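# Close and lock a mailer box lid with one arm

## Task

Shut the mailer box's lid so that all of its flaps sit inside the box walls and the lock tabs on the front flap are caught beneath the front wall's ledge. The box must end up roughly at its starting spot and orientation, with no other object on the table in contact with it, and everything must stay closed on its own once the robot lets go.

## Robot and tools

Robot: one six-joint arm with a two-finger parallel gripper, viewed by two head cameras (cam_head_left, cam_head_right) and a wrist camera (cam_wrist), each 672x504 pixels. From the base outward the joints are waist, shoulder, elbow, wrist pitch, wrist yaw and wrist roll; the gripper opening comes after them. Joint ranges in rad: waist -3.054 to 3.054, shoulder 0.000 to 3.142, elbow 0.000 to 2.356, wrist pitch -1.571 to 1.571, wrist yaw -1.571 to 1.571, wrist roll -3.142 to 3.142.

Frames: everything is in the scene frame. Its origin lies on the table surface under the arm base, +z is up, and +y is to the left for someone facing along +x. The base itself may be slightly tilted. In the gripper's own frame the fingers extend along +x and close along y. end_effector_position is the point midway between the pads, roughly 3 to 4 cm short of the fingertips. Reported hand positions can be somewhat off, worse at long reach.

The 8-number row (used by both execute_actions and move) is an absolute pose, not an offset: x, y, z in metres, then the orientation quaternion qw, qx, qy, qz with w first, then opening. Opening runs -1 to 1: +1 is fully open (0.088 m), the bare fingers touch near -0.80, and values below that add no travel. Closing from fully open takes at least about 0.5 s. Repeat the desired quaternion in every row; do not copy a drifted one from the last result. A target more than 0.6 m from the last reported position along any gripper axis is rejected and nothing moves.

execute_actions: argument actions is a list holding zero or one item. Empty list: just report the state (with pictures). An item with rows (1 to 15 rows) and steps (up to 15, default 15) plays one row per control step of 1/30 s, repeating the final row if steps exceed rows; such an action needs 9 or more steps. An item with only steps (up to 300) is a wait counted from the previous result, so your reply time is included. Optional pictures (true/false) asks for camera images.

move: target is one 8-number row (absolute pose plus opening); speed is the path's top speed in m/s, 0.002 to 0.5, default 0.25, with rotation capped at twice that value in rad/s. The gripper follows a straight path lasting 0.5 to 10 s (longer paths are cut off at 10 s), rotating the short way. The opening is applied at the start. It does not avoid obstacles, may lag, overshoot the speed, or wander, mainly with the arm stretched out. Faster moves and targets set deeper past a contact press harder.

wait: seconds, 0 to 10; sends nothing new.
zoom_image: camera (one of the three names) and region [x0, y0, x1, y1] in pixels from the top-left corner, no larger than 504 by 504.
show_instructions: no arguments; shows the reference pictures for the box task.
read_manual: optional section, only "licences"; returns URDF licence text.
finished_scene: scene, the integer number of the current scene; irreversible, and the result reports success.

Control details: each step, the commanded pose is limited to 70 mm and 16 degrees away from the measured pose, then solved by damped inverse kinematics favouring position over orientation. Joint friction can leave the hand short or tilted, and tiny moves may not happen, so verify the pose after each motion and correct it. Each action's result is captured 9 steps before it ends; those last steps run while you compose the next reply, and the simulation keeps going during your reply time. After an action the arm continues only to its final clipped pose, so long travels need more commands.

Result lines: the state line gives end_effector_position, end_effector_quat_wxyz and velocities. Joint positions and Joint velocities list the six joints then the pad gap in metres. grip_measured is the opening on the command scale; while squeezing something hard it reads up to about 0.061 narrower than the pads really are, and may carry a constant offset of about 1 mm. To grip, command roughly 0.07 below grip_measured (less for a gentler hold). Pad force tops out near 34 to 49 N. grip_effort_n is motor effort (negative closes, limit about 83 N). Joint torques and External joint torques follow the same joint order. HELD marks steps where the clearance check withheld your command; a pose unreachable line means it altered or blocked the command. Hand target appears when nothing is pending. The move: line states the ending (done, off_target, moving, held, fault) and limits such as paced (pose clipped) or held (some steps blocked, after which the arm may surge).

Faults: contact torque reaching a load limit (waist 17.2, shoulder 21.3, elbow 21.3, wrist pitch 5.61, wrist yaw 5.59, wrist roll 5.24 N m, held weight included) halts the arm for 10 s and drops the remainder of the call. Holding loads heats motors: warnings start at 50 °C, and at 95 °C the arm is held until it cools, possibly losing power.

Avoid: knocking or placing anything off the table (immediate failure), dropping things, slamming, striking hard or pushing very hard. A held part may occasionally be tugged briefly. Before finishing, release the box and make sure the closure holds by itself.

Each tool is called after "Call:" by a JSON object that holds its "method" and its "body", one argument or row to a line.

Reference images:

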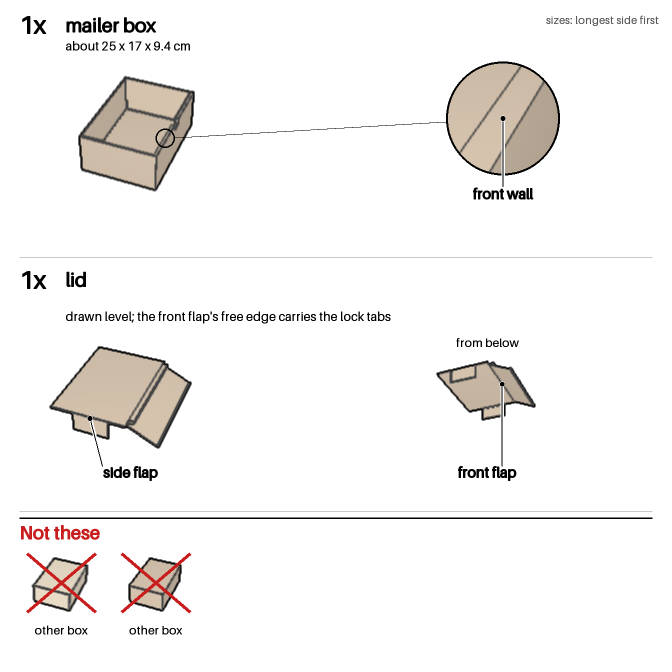

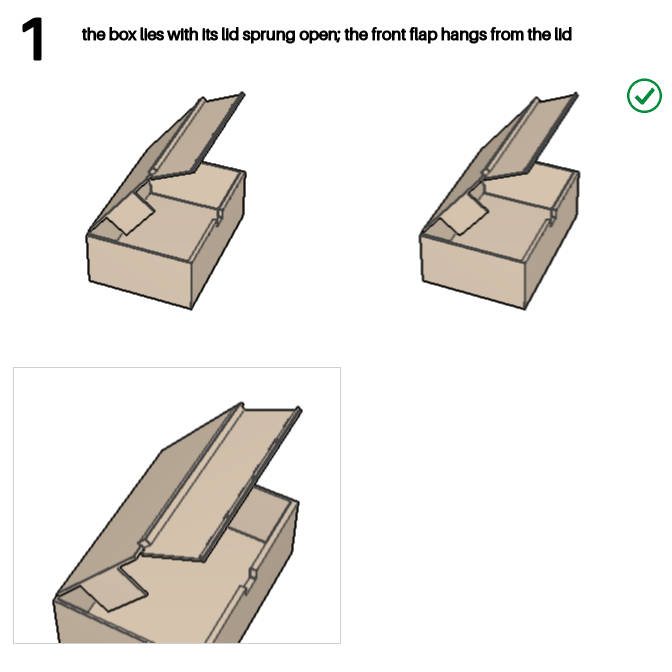

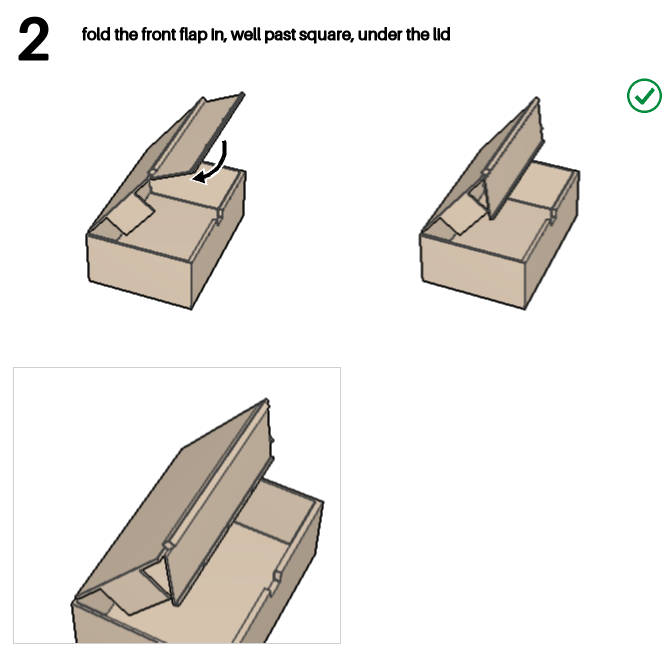

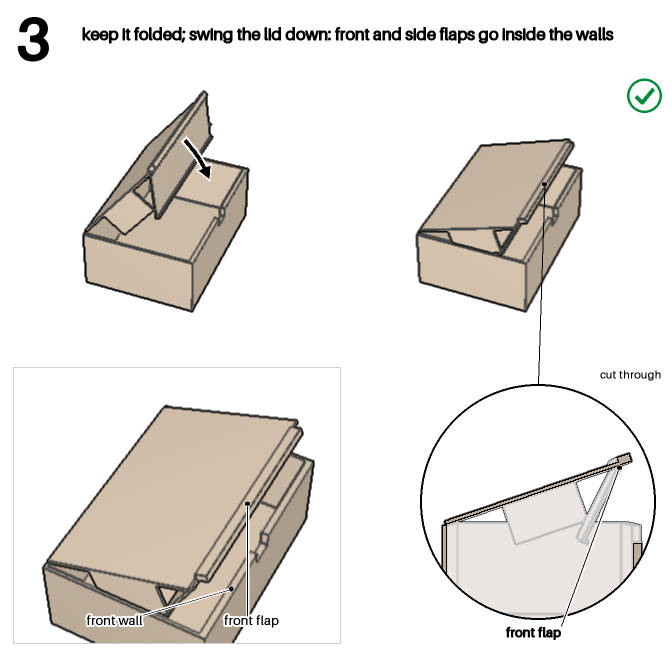

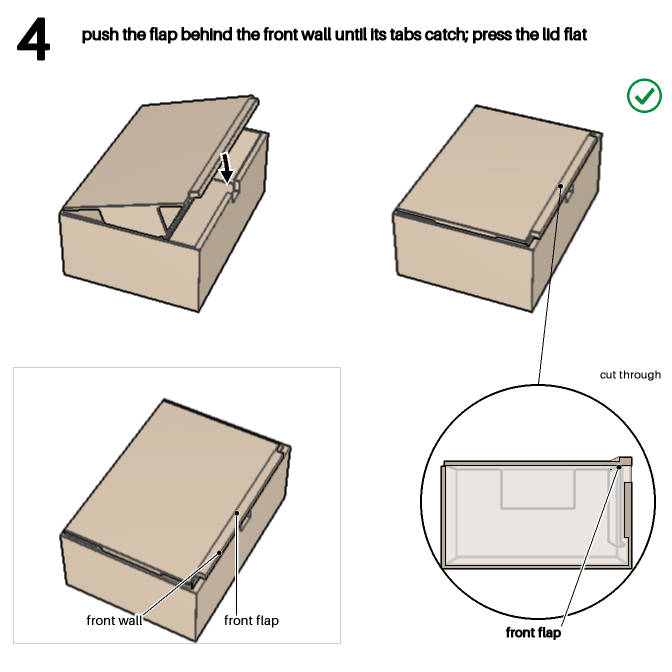

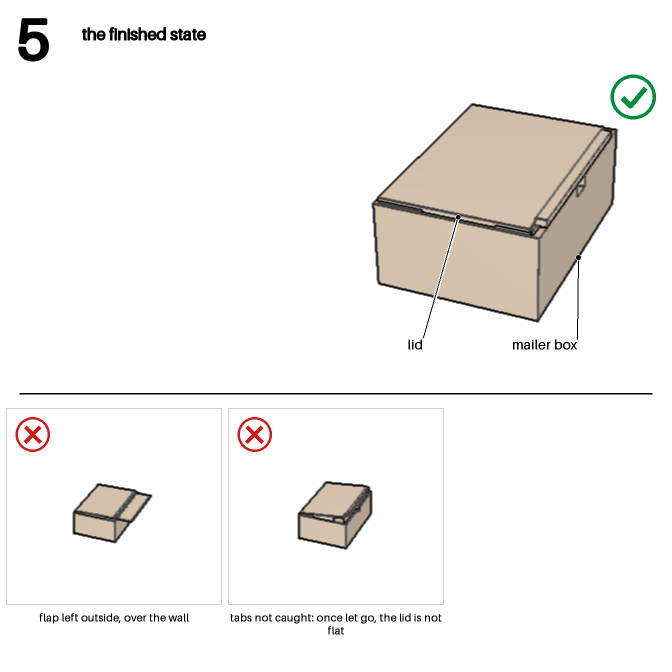

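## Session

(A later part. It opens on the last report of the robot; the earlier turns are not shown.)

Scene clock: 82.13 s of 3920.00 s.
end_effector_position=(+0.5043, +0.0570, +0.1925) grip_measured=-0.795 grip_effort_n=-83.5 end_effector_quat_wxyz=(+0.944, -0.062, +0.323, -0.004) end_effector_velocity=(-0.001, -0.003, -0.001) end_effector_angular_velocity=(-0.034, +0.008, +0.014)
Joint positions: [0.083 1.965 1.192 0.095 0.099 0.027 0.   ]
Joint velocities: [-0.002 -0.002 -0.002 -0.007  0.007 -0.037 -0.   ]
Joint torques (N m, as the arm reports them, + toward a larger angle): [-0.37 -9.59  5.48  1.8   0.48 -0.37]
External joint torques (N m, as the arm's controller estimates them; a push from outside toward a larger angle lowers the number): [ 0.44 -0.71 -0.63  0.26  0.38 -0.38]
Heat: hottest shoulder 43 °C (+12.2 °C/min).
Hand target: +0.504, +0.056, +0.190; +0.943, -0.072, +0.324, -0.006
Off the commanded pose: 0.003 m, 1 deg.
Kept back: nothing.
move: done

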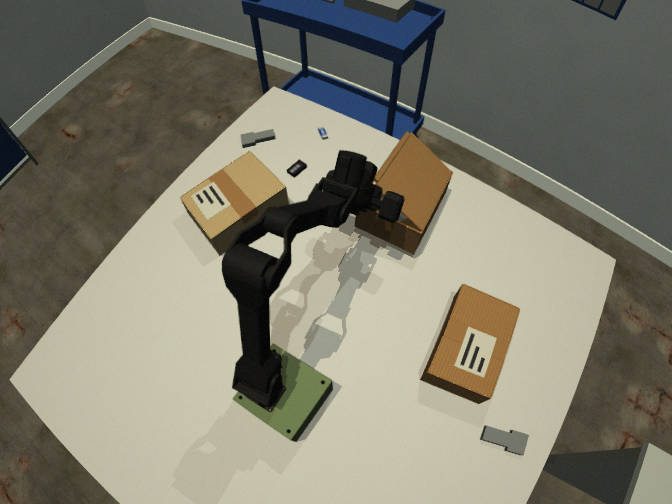

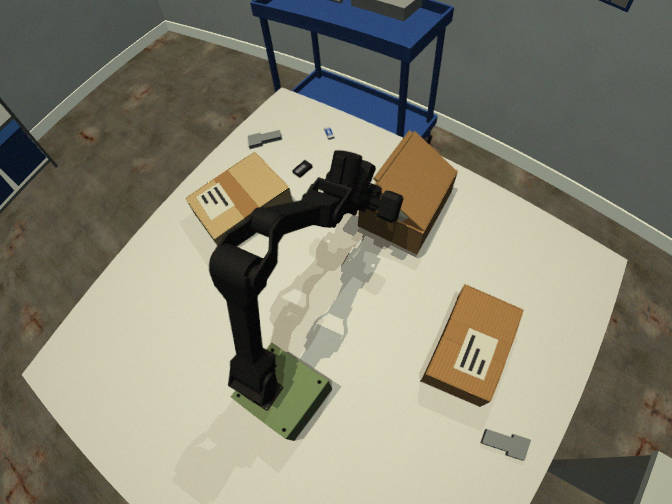

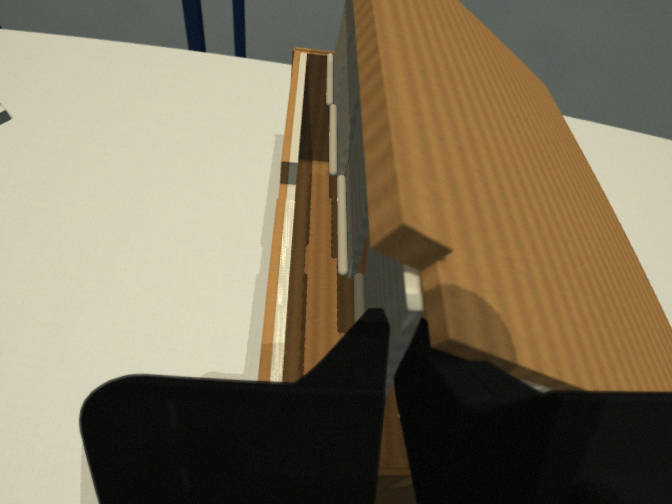

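Call:
{"method": "move", "body": {
  "target": [0.504,0.073,0.162,0.943,-0.072,0.324,-0.006,-0.9],
  "speed": 0.05
}}

Call:
{"method": "move", "body": {
  "target": [0.504,0.082,0.138,0.945,-0.047,0.3246,0.002,-0.9],
  "speed": 0.04
}}

Call:
{"method": "zoom_image", "body": {
  "camera": "cam_head_right",
  "region": [320,110,500,280]
}}

Scene clock: 83.43 s of 3920.00 s.
end_effector_position=(+0.5048, +0.0715, +0.1678) grip_measured=-0.795 grip_effort_n=-83.5 end_effector_quat_wxyz=(+0.945, -0.070, +0.320, -0.007) end_effector_velocity=(-0.002, -0.001, -0.003) end_effector_angular_velocity=(-0.003, +0.013, +0.007)
Joint positions: [0.128 2.022 1.165 0.18  0.146 0.042 0.   ]
Joint velocities: [-0.002  0.002 -0.002 -0.007 -0.007 -0.007 -0.   ]
Joint torques (N m, as the arm reports them, + toward a larger angle): [-0.34 -9.2   5.29  1.84  0.25 -0.01]
External joint torques (N m, as the arm's controller estimates them; a push from outside toward a larger angle lowers the number): [ 0.49 -0.29 -0.48  0.33  0.13 -0.03]
Heat: hottest shoulder 43 °C (+12.1 °C/min).
Hand target: +0.504, +0.073, +0.162; +0.943, -0.072, +0.324, -0.006
Off the commanded pose: 0.006 m, 1 deg.
Kept back: nothing.
move: done

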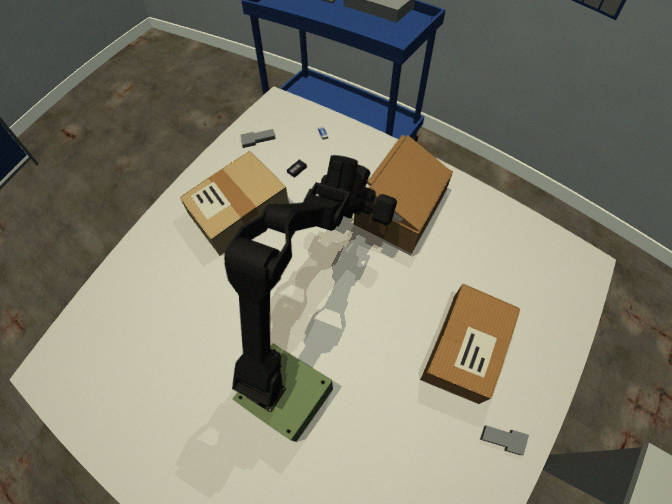

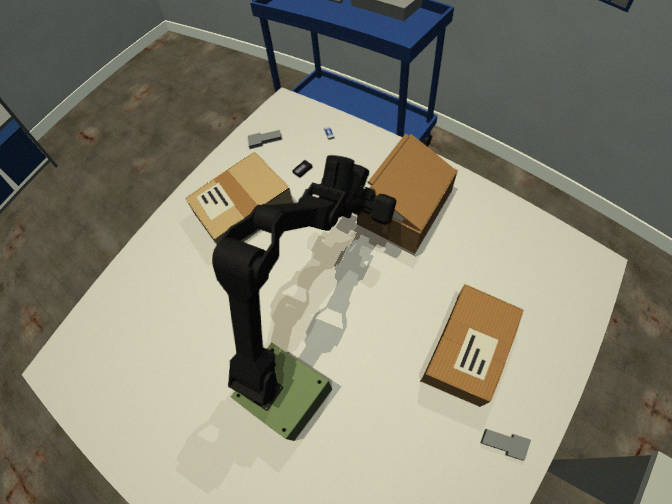

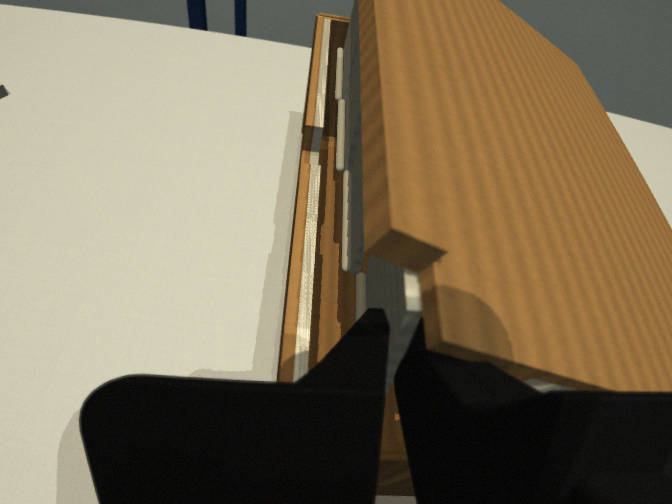

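Scene clock: 84.57 s of 3920.00 s.
end_effector_position=(+0.5065, +0.0793, +0.1473) grip_measured=-0.795 grip_effort_n=-83.5 end_effector_quat_wxyz=(+0.948, -0.047, +0.316, -0.003) end_effector_velocity=(-0.000, -0.000, -0.003) end_effector_angular_velocity=(-0.011, +0.002, +0.001)
Joint positions: [0.144 2.077 1.144 0.266 0.137 0.091 0.   ]
Joint velocities: [ 0.002  0.007 -0.002  0.007  0.007 -0.007 -0.   ]
Joint torques (N m, as the arm reports them, + toward a larger angle): [-0.32 -8.84  4.79  1.65 -0.18  0.12]
External joint torques (N m, as the arm's controller estimates them; a push from outside toward a larger angle lowers the number): [ 0.46  0.35 -0.84  0.11 -0.29  0.11]
Heat: hottest shoulder 43 °C (+12.1 °C/min).
Hand target: +0.504, +0.082, +0.138; +0.945, -0.047, +0.325, +0.002
Off the commanded pose: 0.010 m, 1 deg.
Kept back: nothing.
move: off_target

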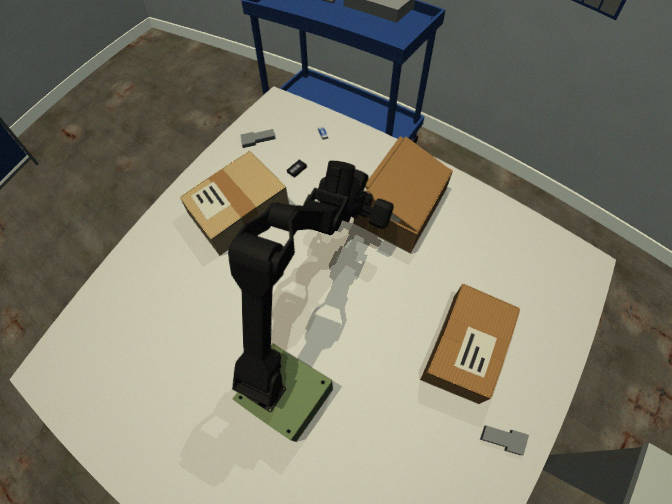

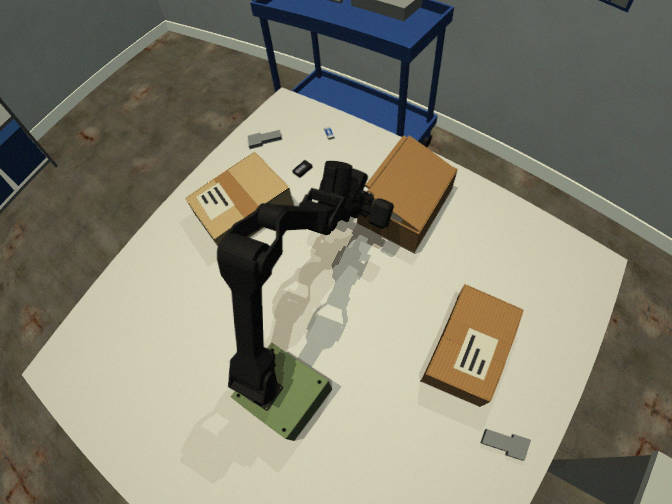

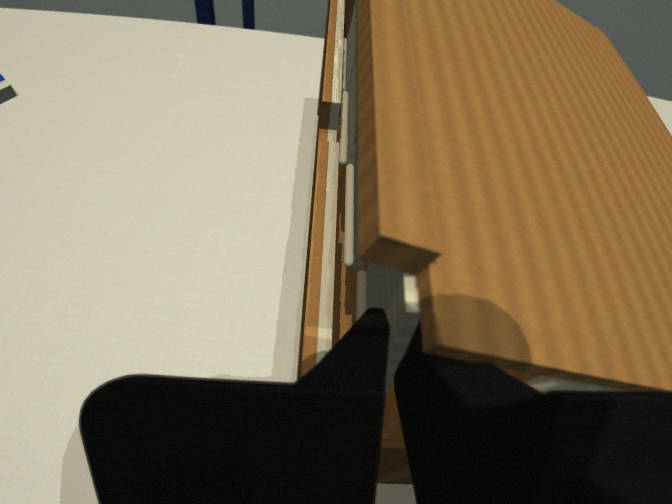

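Region (320, 110, 500, 280) of cam_head_right's 672x504 image, scaled by 2.800, with more detail than that image has.

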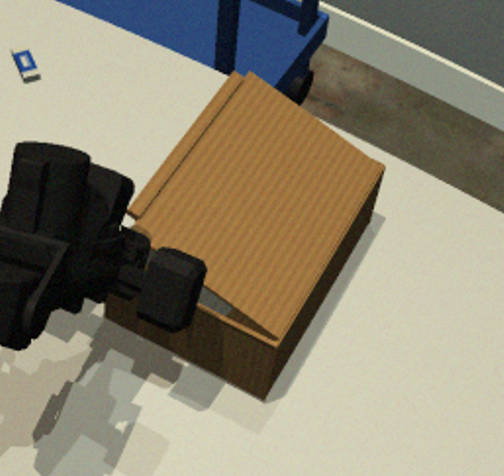

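Call:
{"method": "move", "body": {
  "target": [0.504,0.082,0.122,0.943,-0.072,0.324,-0.006,-0.9],
  "speed": 0.03
}}

Call:
{"method": "zoom_image", "body": {
  "camera": "cam_head_right",
  "region": [320,110,500,280]
}}

Scene clock: 86.00 s of 3920.00 s.
end_effector_position=(+0.5073, +0.0816, +0.1322) grip_measured=-0.795 grip_effort_n=-83.5 end_effector_quat_wxyz=(+0.947, -0.064, +0.314, -0.009) end_effector_velocity=(-0.001, -0.003, -0.002) end_effector_angular_velocity=(-0.011, +0.001, -0.004)
Joint positions: [0.16  2.12  1.137 0.317 0.172 0.073 0.   ]
Joint velocities: [-0.002  0.002 -0.007  0.007  0.007 -0.007 -0.   ]
Joint torques (N m, as the arm reports them, + toward a larger angle): [-0.51 -8.82  4.33  1.51  0.09 -0.3 ]
External joint torques (N m, as the arm's controller estimates them; a push from outside toward a larger angle lowers the number): [ 0.34  0.48 -1.15 -0.05 -0.04 -0.31]
Heat: hottest shoulder 43 °C (+12.0 °C/min).
Hand target: +0.504, +0.082, +0.122; +0.943, -0.072, +0.324, -0.006
Off the commanded pose: 0.011 m, 2 deg.
Kept back: nothing.
move: off_target

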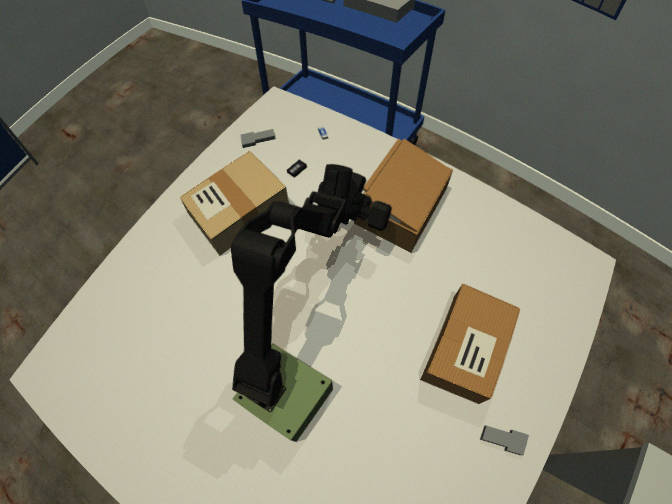

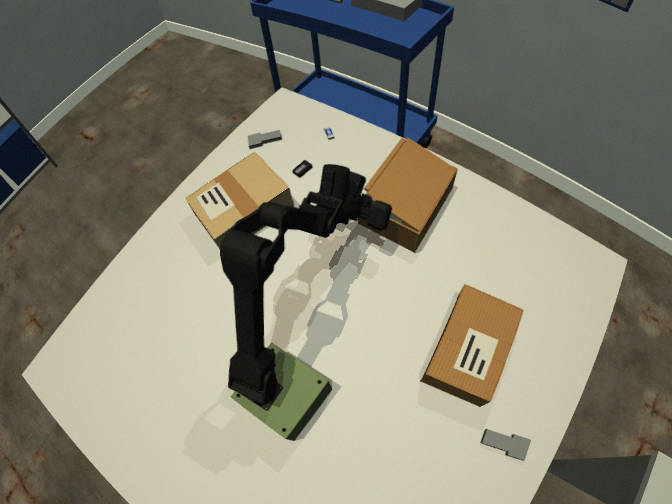

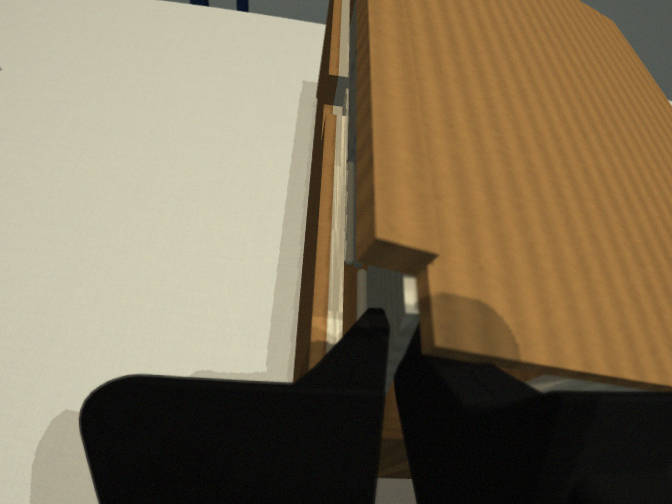

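Region (320, 110, 500, 280) of cam_head_right's 672x504 image, scaled by 2.800, with more detail than that image has.

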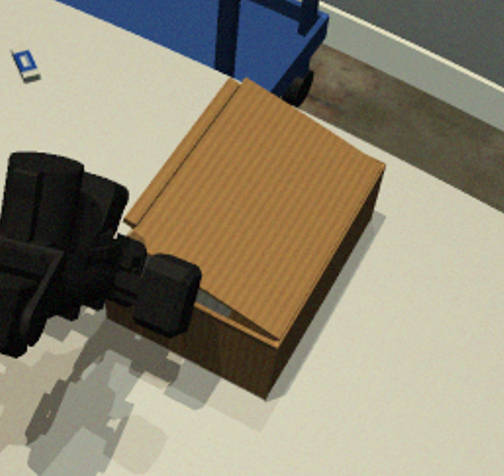

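Call:
{"method": "move", "body": {
  "target": [0.503,0.086,0.108,0.945,-0.047,0.3246,0.002,-0.9],
  "speed": 0.03
}}

Call:
{"method": "zoom_image", "body": {
  "camera": "cam_head_right",
  "region": [320,110,500,280]
}}

Scene clock: 87.30 s of 3920.00 s.
end_effector_position=(+0.5089, +0.0845, +0.1246) grip_measured=-0.795 grip_effort_n=-83.5 end_effector_quat_wxyz=(+0.951, -0.047, +0.307, -0.003) end_effector_velocity=(-0.002, +0.001, -0.004) end_effector_angular_velocity=(+0.004, +0.016, +0.018)
Joint positions: [0.16  2.145 1.126 0.371 0.152 0.1   0.   ]
Joint velocities: [-0.002  0.002 -0.002 -0.007 -0.022 -0.007 -0.   ]
Joint torques (N m, as the arm reports them, + toward a larger angle): [-0.36 -7.96  3.59  1.36 -0.22  0.08]
External joint torques (N m, as the arm's controller estimates them; a push from outside toward a larger angle lowers the number): [ 0.43  1.29 -1.69 -0.18 -0.33  0.07]
Heat: hottest shoulder 43 °C (+11.1 °C/min).
Hand target: +0.503, +0.086, +0.108; +0.945, -0.047, +0.325, +0.002
Off the commanded pose: 0.018 m, 2 deg.
Kept back: nothing.
move: off_target

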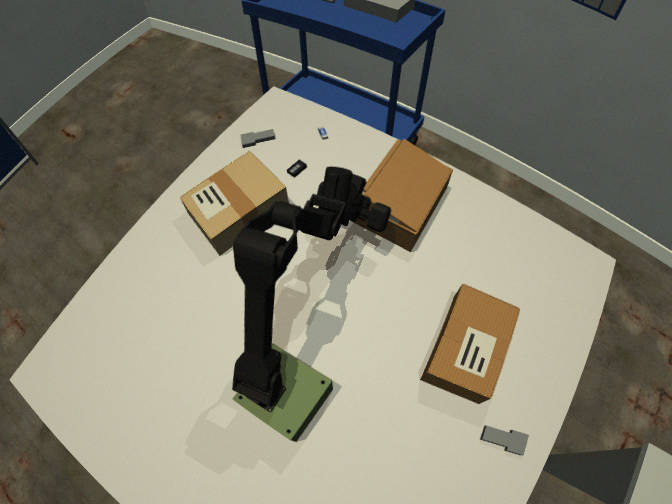

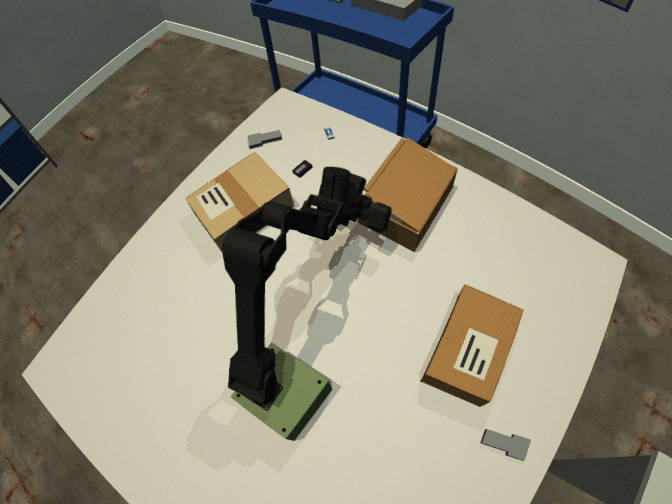

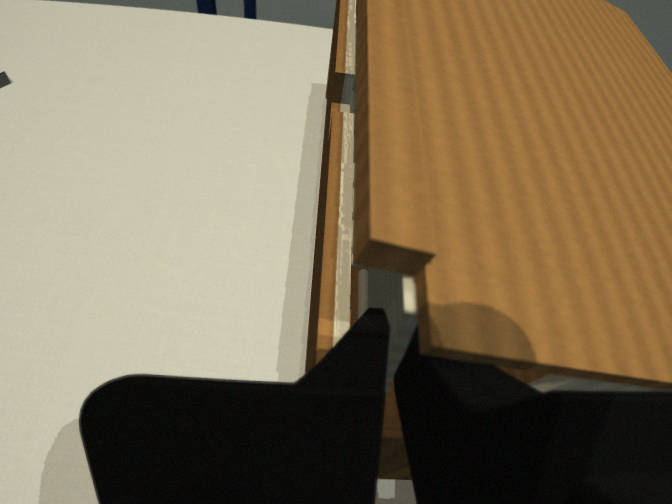

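Region (320, 110, 500, 280) of cam_head_right's 672x504 image, scaled by 2.800, with more detail than that image has.

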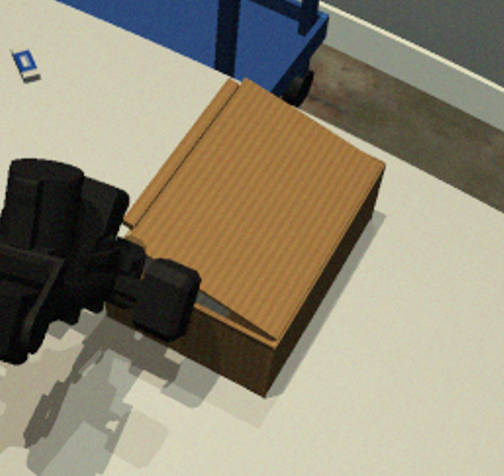

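Call:
{"method": "move", "body": {
  "target": [0.507,0.086,0.124,0.945,-0.047,0.3246,0.002,-0.62],
  "speed": 0.03
}}

Call:
{"method": "wait", "body": {
  "seconds": 0.7
}}

Scene clock: 88.53 s of 3920.00 s.
end_effector_position=(+0.5092, +0.0823, +0.1249) grip_measured=-0.625 grip_effort_n=25.8 end_effector_quat_wxyz=(+0.947, -0.048, +0.319, -0.006) end_effector_velocity=(-0.002, -0.001, -0.002) end_effector_angular_velocity=(-0.018, +0.028, +0.014)
Joint positions: [0.156 2.143 1.146 0.322 0.152 0.1   0.008]
Joint velocities: [-0.002 -0.002  0.007 -0.037 -0.007 -0.022  0.   ]
Joint torques (N m, as the arm reports them, + toward a larger angle): [ -0.38 -11.26   4.96   0.77  -0.38   0.04]
External joint torques (N m, as the arm's controller estimates them; a push from outside toward a larger angle lowers the number): [ 0.44 -1.86 -0.47 -0.78 -0.5   0.02]
Heat: hottest shoulder 43 °C (+10.1 °C/min).
Hand target: +0.507, +0.086, +0.124; +0.945, -0.047, +0.324, +0.002
Off the commanded pose: 0.004 m, 1 deg.
Kept back: nothing.
move: done

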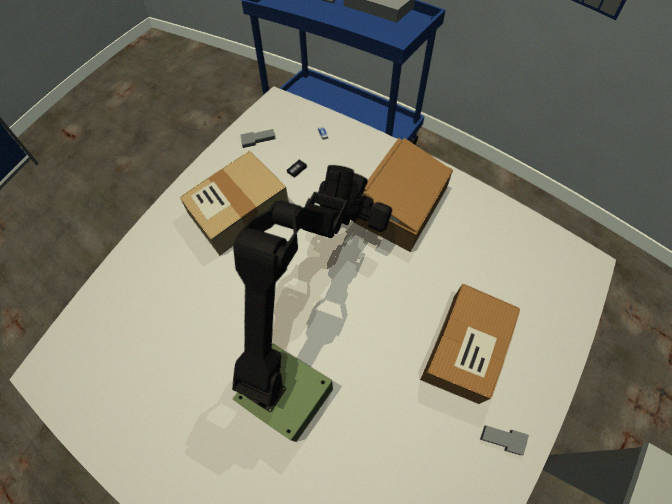

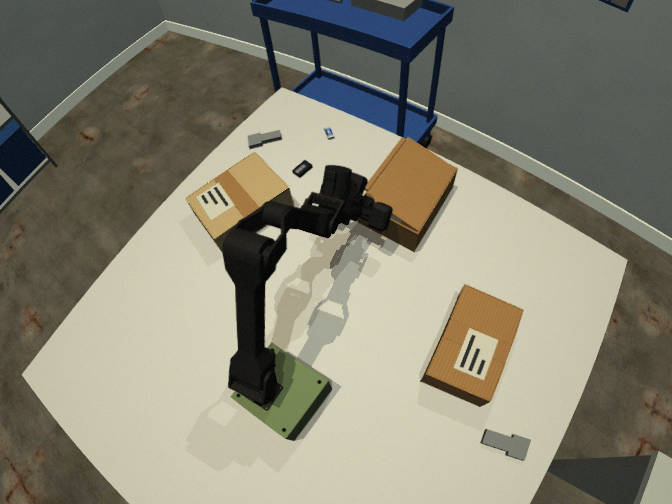

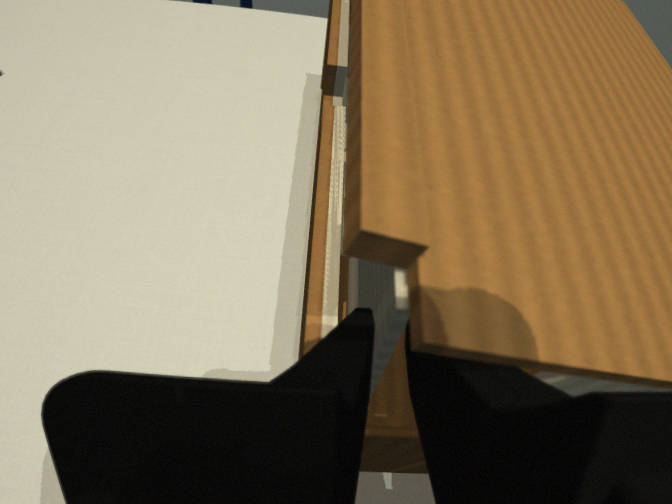

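Scene clock: 89.23 s of 3920.00 s.
end_effector_position=(+0.5092, +0.0821, +0.1249) grip_measured=-0.625 grip_effort_n=25.8 end_effector_quat_wxyz=(+0.946, -0.048, +0.319, -0.006) end_effector_velocity=(-0.001, +0.002, +0.001) end_effector_angular_velocity=(-0.014, +0.005, +0.021)
Joint positions: [0.155 2.142 1.147 0.319 0.151 0.1   0.008]
Joint velocities: [ 0.002 -0.007 -0.002 -0.007 -0.007 -0.022  0.   ]
Joint torques (N m, as the arm reports them, + toward a larger angle): [ -0.23 -11.32   4.96   0.8   -0.34   0.05]
External joint torques (N m, as the arm's controller estimates them; a push from outside toward a larger angle lowers the number): [ 0.57 -1.92 -0.45 -0.73 -0.45  0.04]
Heat: hottest shoulder 43 °C (+10.1 °C/min).
Hand target: +0.507, +0.086, +0.124; +0.945, -0.047, +0.325, +0.002
Off the commanded pose: 0.005 m, 1 deg.
Kept back: nothing.
Steps of this call (steps 1 to 21: nothing new was sent). Readings (end_effector_position):
1: (+0.5093, +0.0823, +0.1249)
2: (+0.5092, +0.0823, +0.1250)
4: (+0.5092, +0.0821, +0.1249)
8: (+0.5092, +0.0821, +0.1249)
21: the state above

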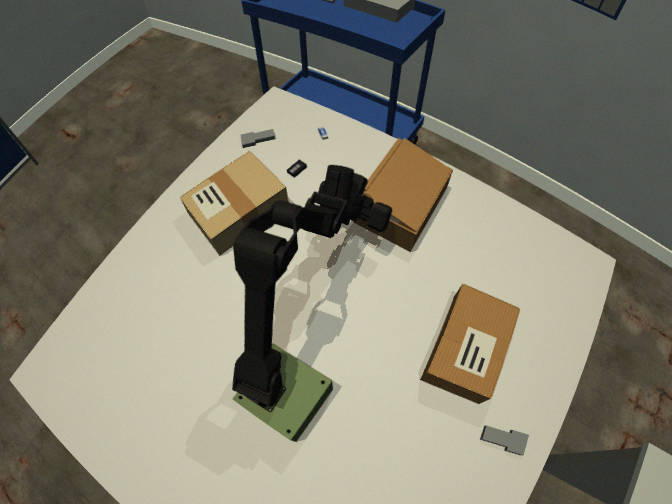

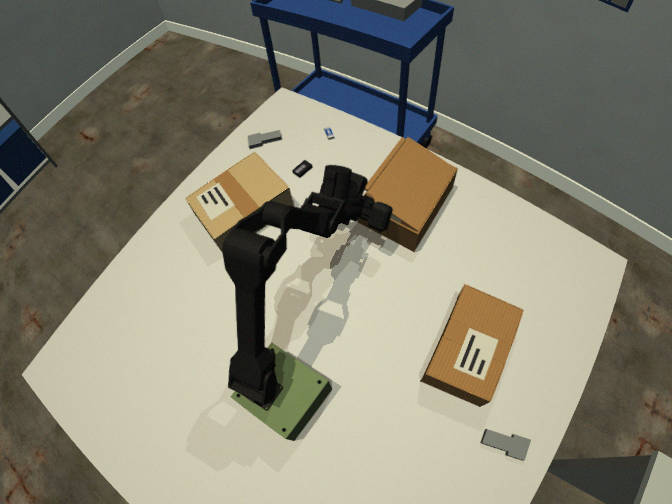

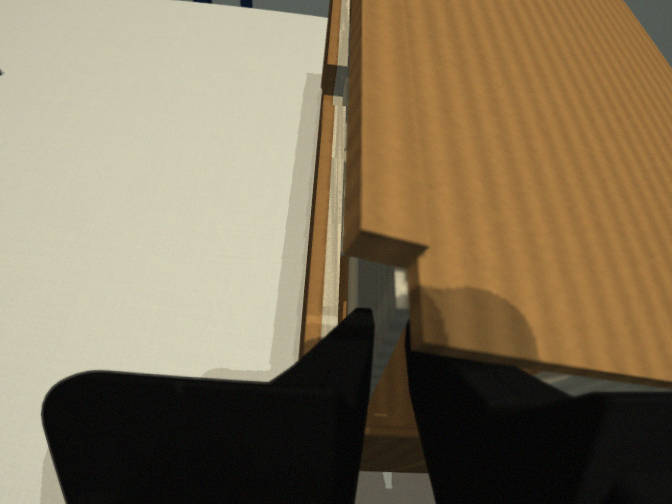

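Call:
{"method": "execute_actions", "body": {
  "actions": [
    {"rows":[[0.503,0.082,0.126,0.945,-0.047,0.3246,0.002,-0.55],[0.499,0.082,0.127,0.945,-0.047,0.3246,0.002,-0.55],[0.495,0.082,0.128,0.945,-0.047,0.3246,0.002,-0.55],[0.491,0.082,0.129,0.945,-0.047,0.3246,0.002,-0.55],[0.487,0.082,0.130,0.945,-0.047,0.3246,0.002,-0.55],[0.483,0.082,0.131,0.945,-0.047,0.3246,0.002,-0.55],[0.479,0.082,0.132,0.945,-0.047,0.3246,0.002,-0.55],[0.475,0.082,0.134,0.945,-0.047,0.3246,0.002,-0.55],[0.472,0.082,0.14,0.945,-0.047,0.3246,0.002,-0.6],[0.47,0.082,0.148,0.945,-0.047,0.3246,0.002,-0.7],[0.47,0.08,0.156,0.945,-0.047,0.3246,0.002,-0.8],[0.47,0.078,0.164,0.945,-0.047,0.3246,0.002,-0.8],[0.47,0.076,0.172,0.945,-0.047,0.3246,0.002,-0.8],[0.47,0.074,0.18,0.945,-0.047,0.3246,0.002,-0.8],[0.47,0.072,0.188,0.945,-0.047,0.3246,0.002,-0.8]]}
  ]
}}

Call:
{"method": "move", "body": {
  "target": [0.47,0.07,0.19,0.945,-0.047,0.3246,0.002,-0.8]
}}

Scene clock: 90.30 s of 3920.00 s.
end_effector_position=(+0.4987, +0.0806, +0.1262) grip_measured=-0.570 grip_effort_n=21.6 end_effector_quat_wxyz=(+0.945, -0.047, +0.324, -0.002) end_effector_velocity=(-0.100, -0.015, +0.002) end_effector_angular_velocity=(-0.006, +0.080, +0.002)
Joint positions: [0.153 2.107 1.102 0.32  0.141 0.1   0.011]
Joint velocities: [ 0.007 -0.295 -0.427  0.051 -0.007  0.007  0.006]
Joint torques (N m, as the arm reports them, + toward a larger angle): [  0.05 -11.98   3.86   1.59  -0.06  -0.02]
External joint torques (N m, as the arm's controller estimates them; a push from outside toward a larger angle lowers the number): [ 0.65 -2.87 -1.44  0.06 -0.18 -0.04]
Heat: hottest shoulder 43 °C (+10.1 °C/min).
Steps of this call (steps 1 to 26: nothing new was sent; steps 27 to 32: the first 6 steps of this action). Readings (end_effector_position):
27: (+0.5093, +0.0821, +0.1255)
28: (+0.5088, +0.0821, +0.1260)
30: (+0.5049, +0.0816, +0.1262)
32: the state above

Scene clock: 91.83 s of 3920.00 s.
end_effector_position=(+0.4674, +0.0698, +0.1773) grip_measured=-0.785 grip_effort_n=-79.8 end_effector_quat_wxyz=(+0.941, -0.042, +0.337, -0.000) end_effector_velocity=(-0.002, -0.000, -0.001) end_effector_angular_velocity=(+0.009, +0.008, -0.002)
Joint positions: [0.125 1.881 1.032 0.141 0.109 0.091 0.001]
Joint velocities: [-0.002 -0.002 -0.002 -0.007 -0.007  0.007  0.   ]
Joint torques (N m, as the arm reports them, + toward a larger angle): [ -0.94 -11.87   7.08   1.27   0.16  -0.43]
External joint torques (N m, as the arm's controller estimates them; a push from outside toward a larger angle lowers the number): [-0.17 -3.78  1.21 -0.25  0.05 -0.44]
Heat: hottest shoulder 44 °C (+10.0 °C/min).
Hand target: +0.470, +0.070, +0.190; +0.945, -0.047, +0.324, +0.002
Off your previous action's commanded pose: 0.040 m, 1 deg at its last step (step 9 of this call).
Off the commanded pose: 0.013 m, 2 deg.
Kept back: nothing.
move: off_target

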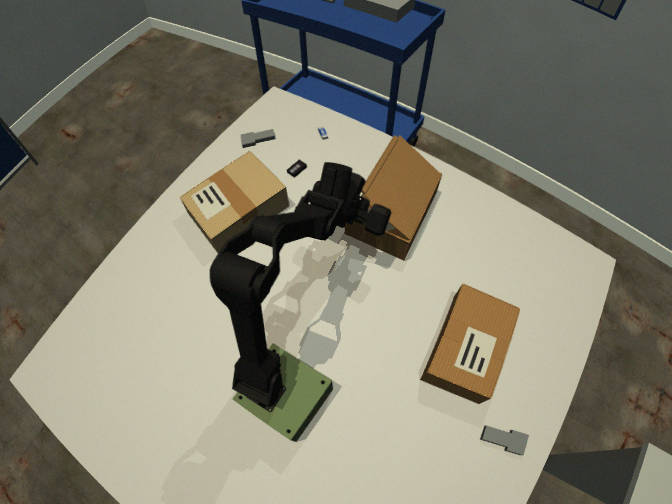

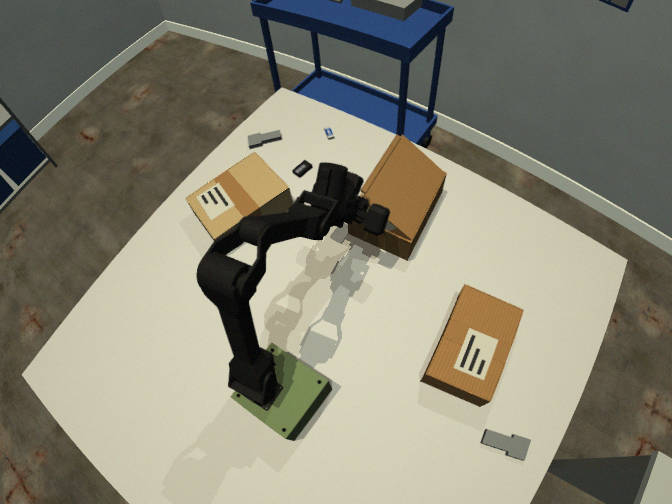

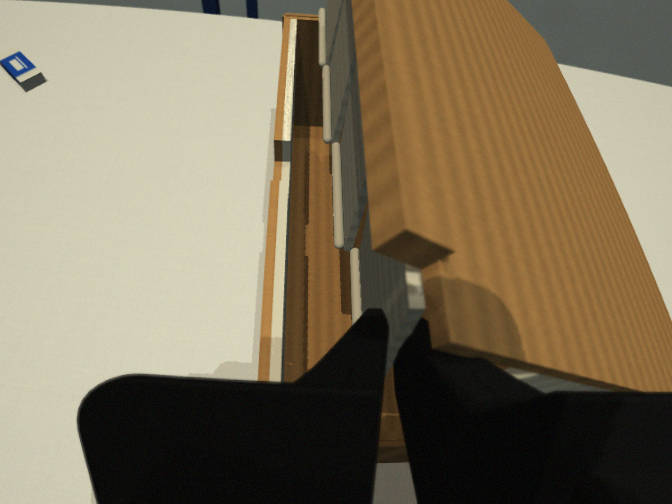

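Call:
{"method": "move", "body": {
  "target": [0.507,0.066,0.175,0.943,-0.072,0.324,-0.006,-0.9],
  "speed": 0.04
}}

Call:
{"method": "move", "body": {
  "target": [0.506,0.078,0.14,0.943,-0.072,0.324,-0.006,-0.9],
  "speed": 0.04
}}

Scene clock: 93.70 s of 3920.00 s.
end_effector_position=(+0.5023, +0.0685, +0.1725) grip_measured=-0.789 grip_effort_n=-83.5 end_effector_quat_wxyz=(+0.942, -0.066, +0.329, -0.003) end_effector_velocity=(+0.001, +0.000, +0.000) end_effector_angular_velocity=(-0.011, +0.002, +0.001)
Joint positions: [0.116 2.004 1.171 0.14  0.125 0.041 0.   ]
Joint velocities: [ 0.002  0.002  0.007 -0.007  0.007 -0.007 -0.   ]
Joint torques (N m, as the arm reports them, + toward a larger angle): [-1.24 -9.2   7.54  1.67  0.37 -0.38]
External joint torques (N m, as the arm's controller estimates them; a push from outside toward a larger angle lowers the number): [-0.52 -0.23  1.65  0.16  0.27 -0.4 ]
Heat: hottest shoulder 44 °C (+9.0 °C/min).
Hand target: +0.507, +0.066, +0.175; +0.943, -0.072, +0.324, -0.006
Off the commanded pose: 0.006 m, 1 deg.
Kept back: nothing.
move: done

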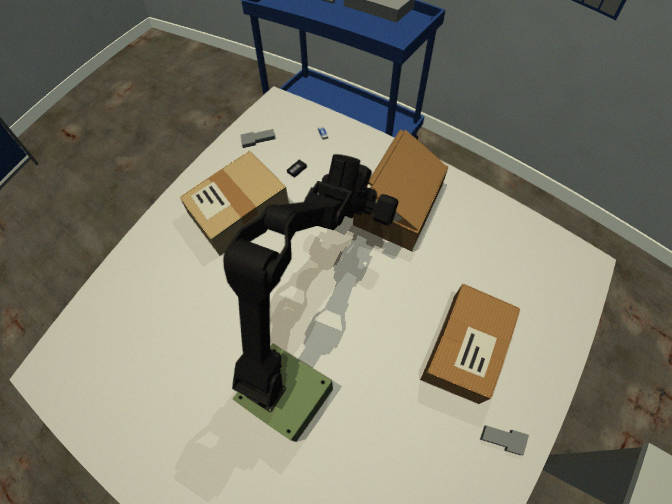

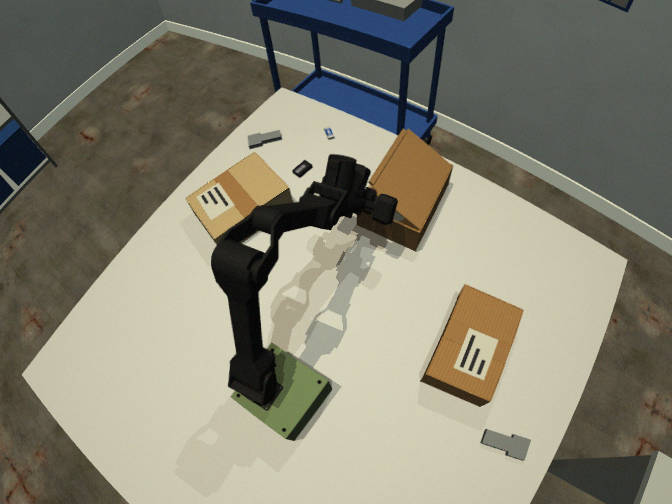

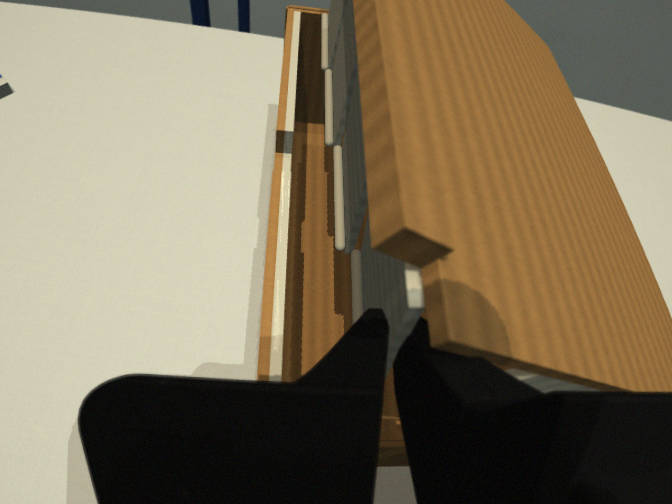

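Scene clock: 94.90 s of 3920.00 s.
end_effector_position=(+0.5065, +0.0791, +0.1457) grip_measured=-0.789 grip_effort_n=-83.5 end_effector_quat_wxyz=(+0.944, -0.073, +0.321, -0.002) end_effector_velocity=(+0.001, +0.000, +0.001) end_effector_angular_velocity=(+0.000, -0.006, +0.008)
Joint positions: [0.149 2.081 1.154 0.248 0.155 0.046 0.   ]
Joint velocities: [-0.002 -0.002 -0.002  0.007 -0.007 -0.007 -0.   ]
Joint torques (N m, as the arm reports them, + toward a larger angle): [-0.72 -9.27  4.95  2.01  0.3   0.21]
External joint torques (N m, as the arm's controller estimates them; a push from outside toward a larger angle lowers the number): [ 0.03  0.06 -0.79  0.45  0.19  0.2 ]
Heat: hottest shoulder 44 °C (+9.0 °C/min).
Hand target: +0.506, +0.078, +0.140; +0.943, -0.072, +0.324, -0.006
Off the commanded pose: 0.006 m, 1 deg.
Kept back: nothing.
move: done

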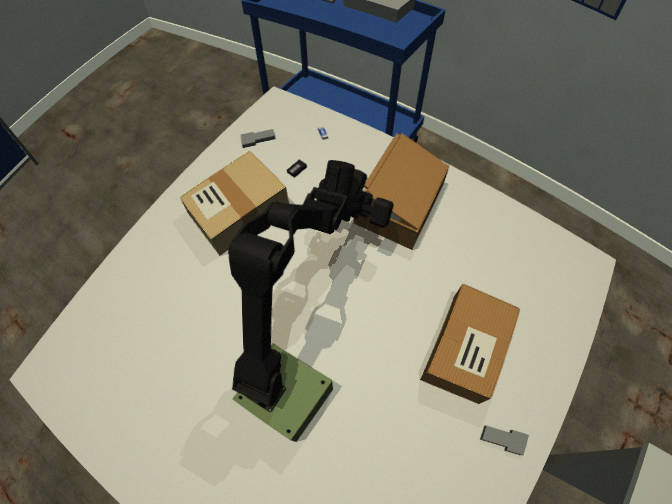

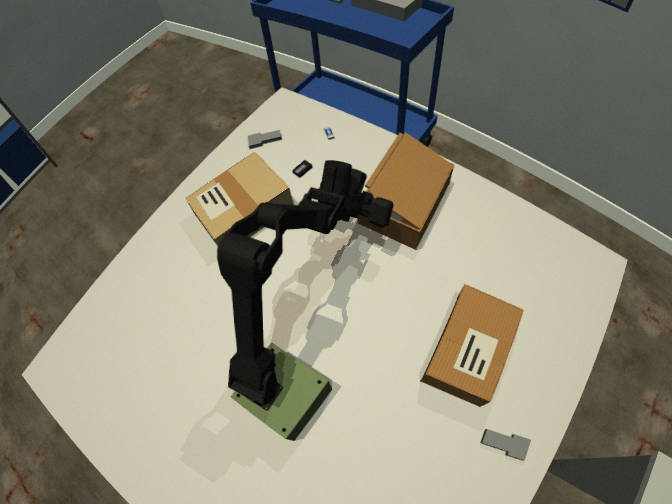

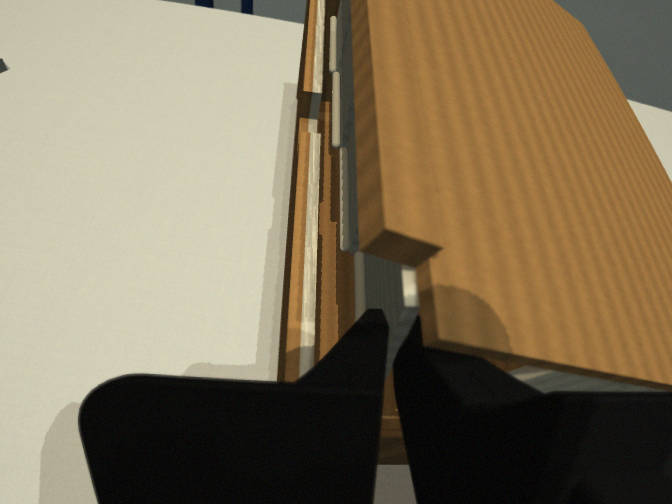

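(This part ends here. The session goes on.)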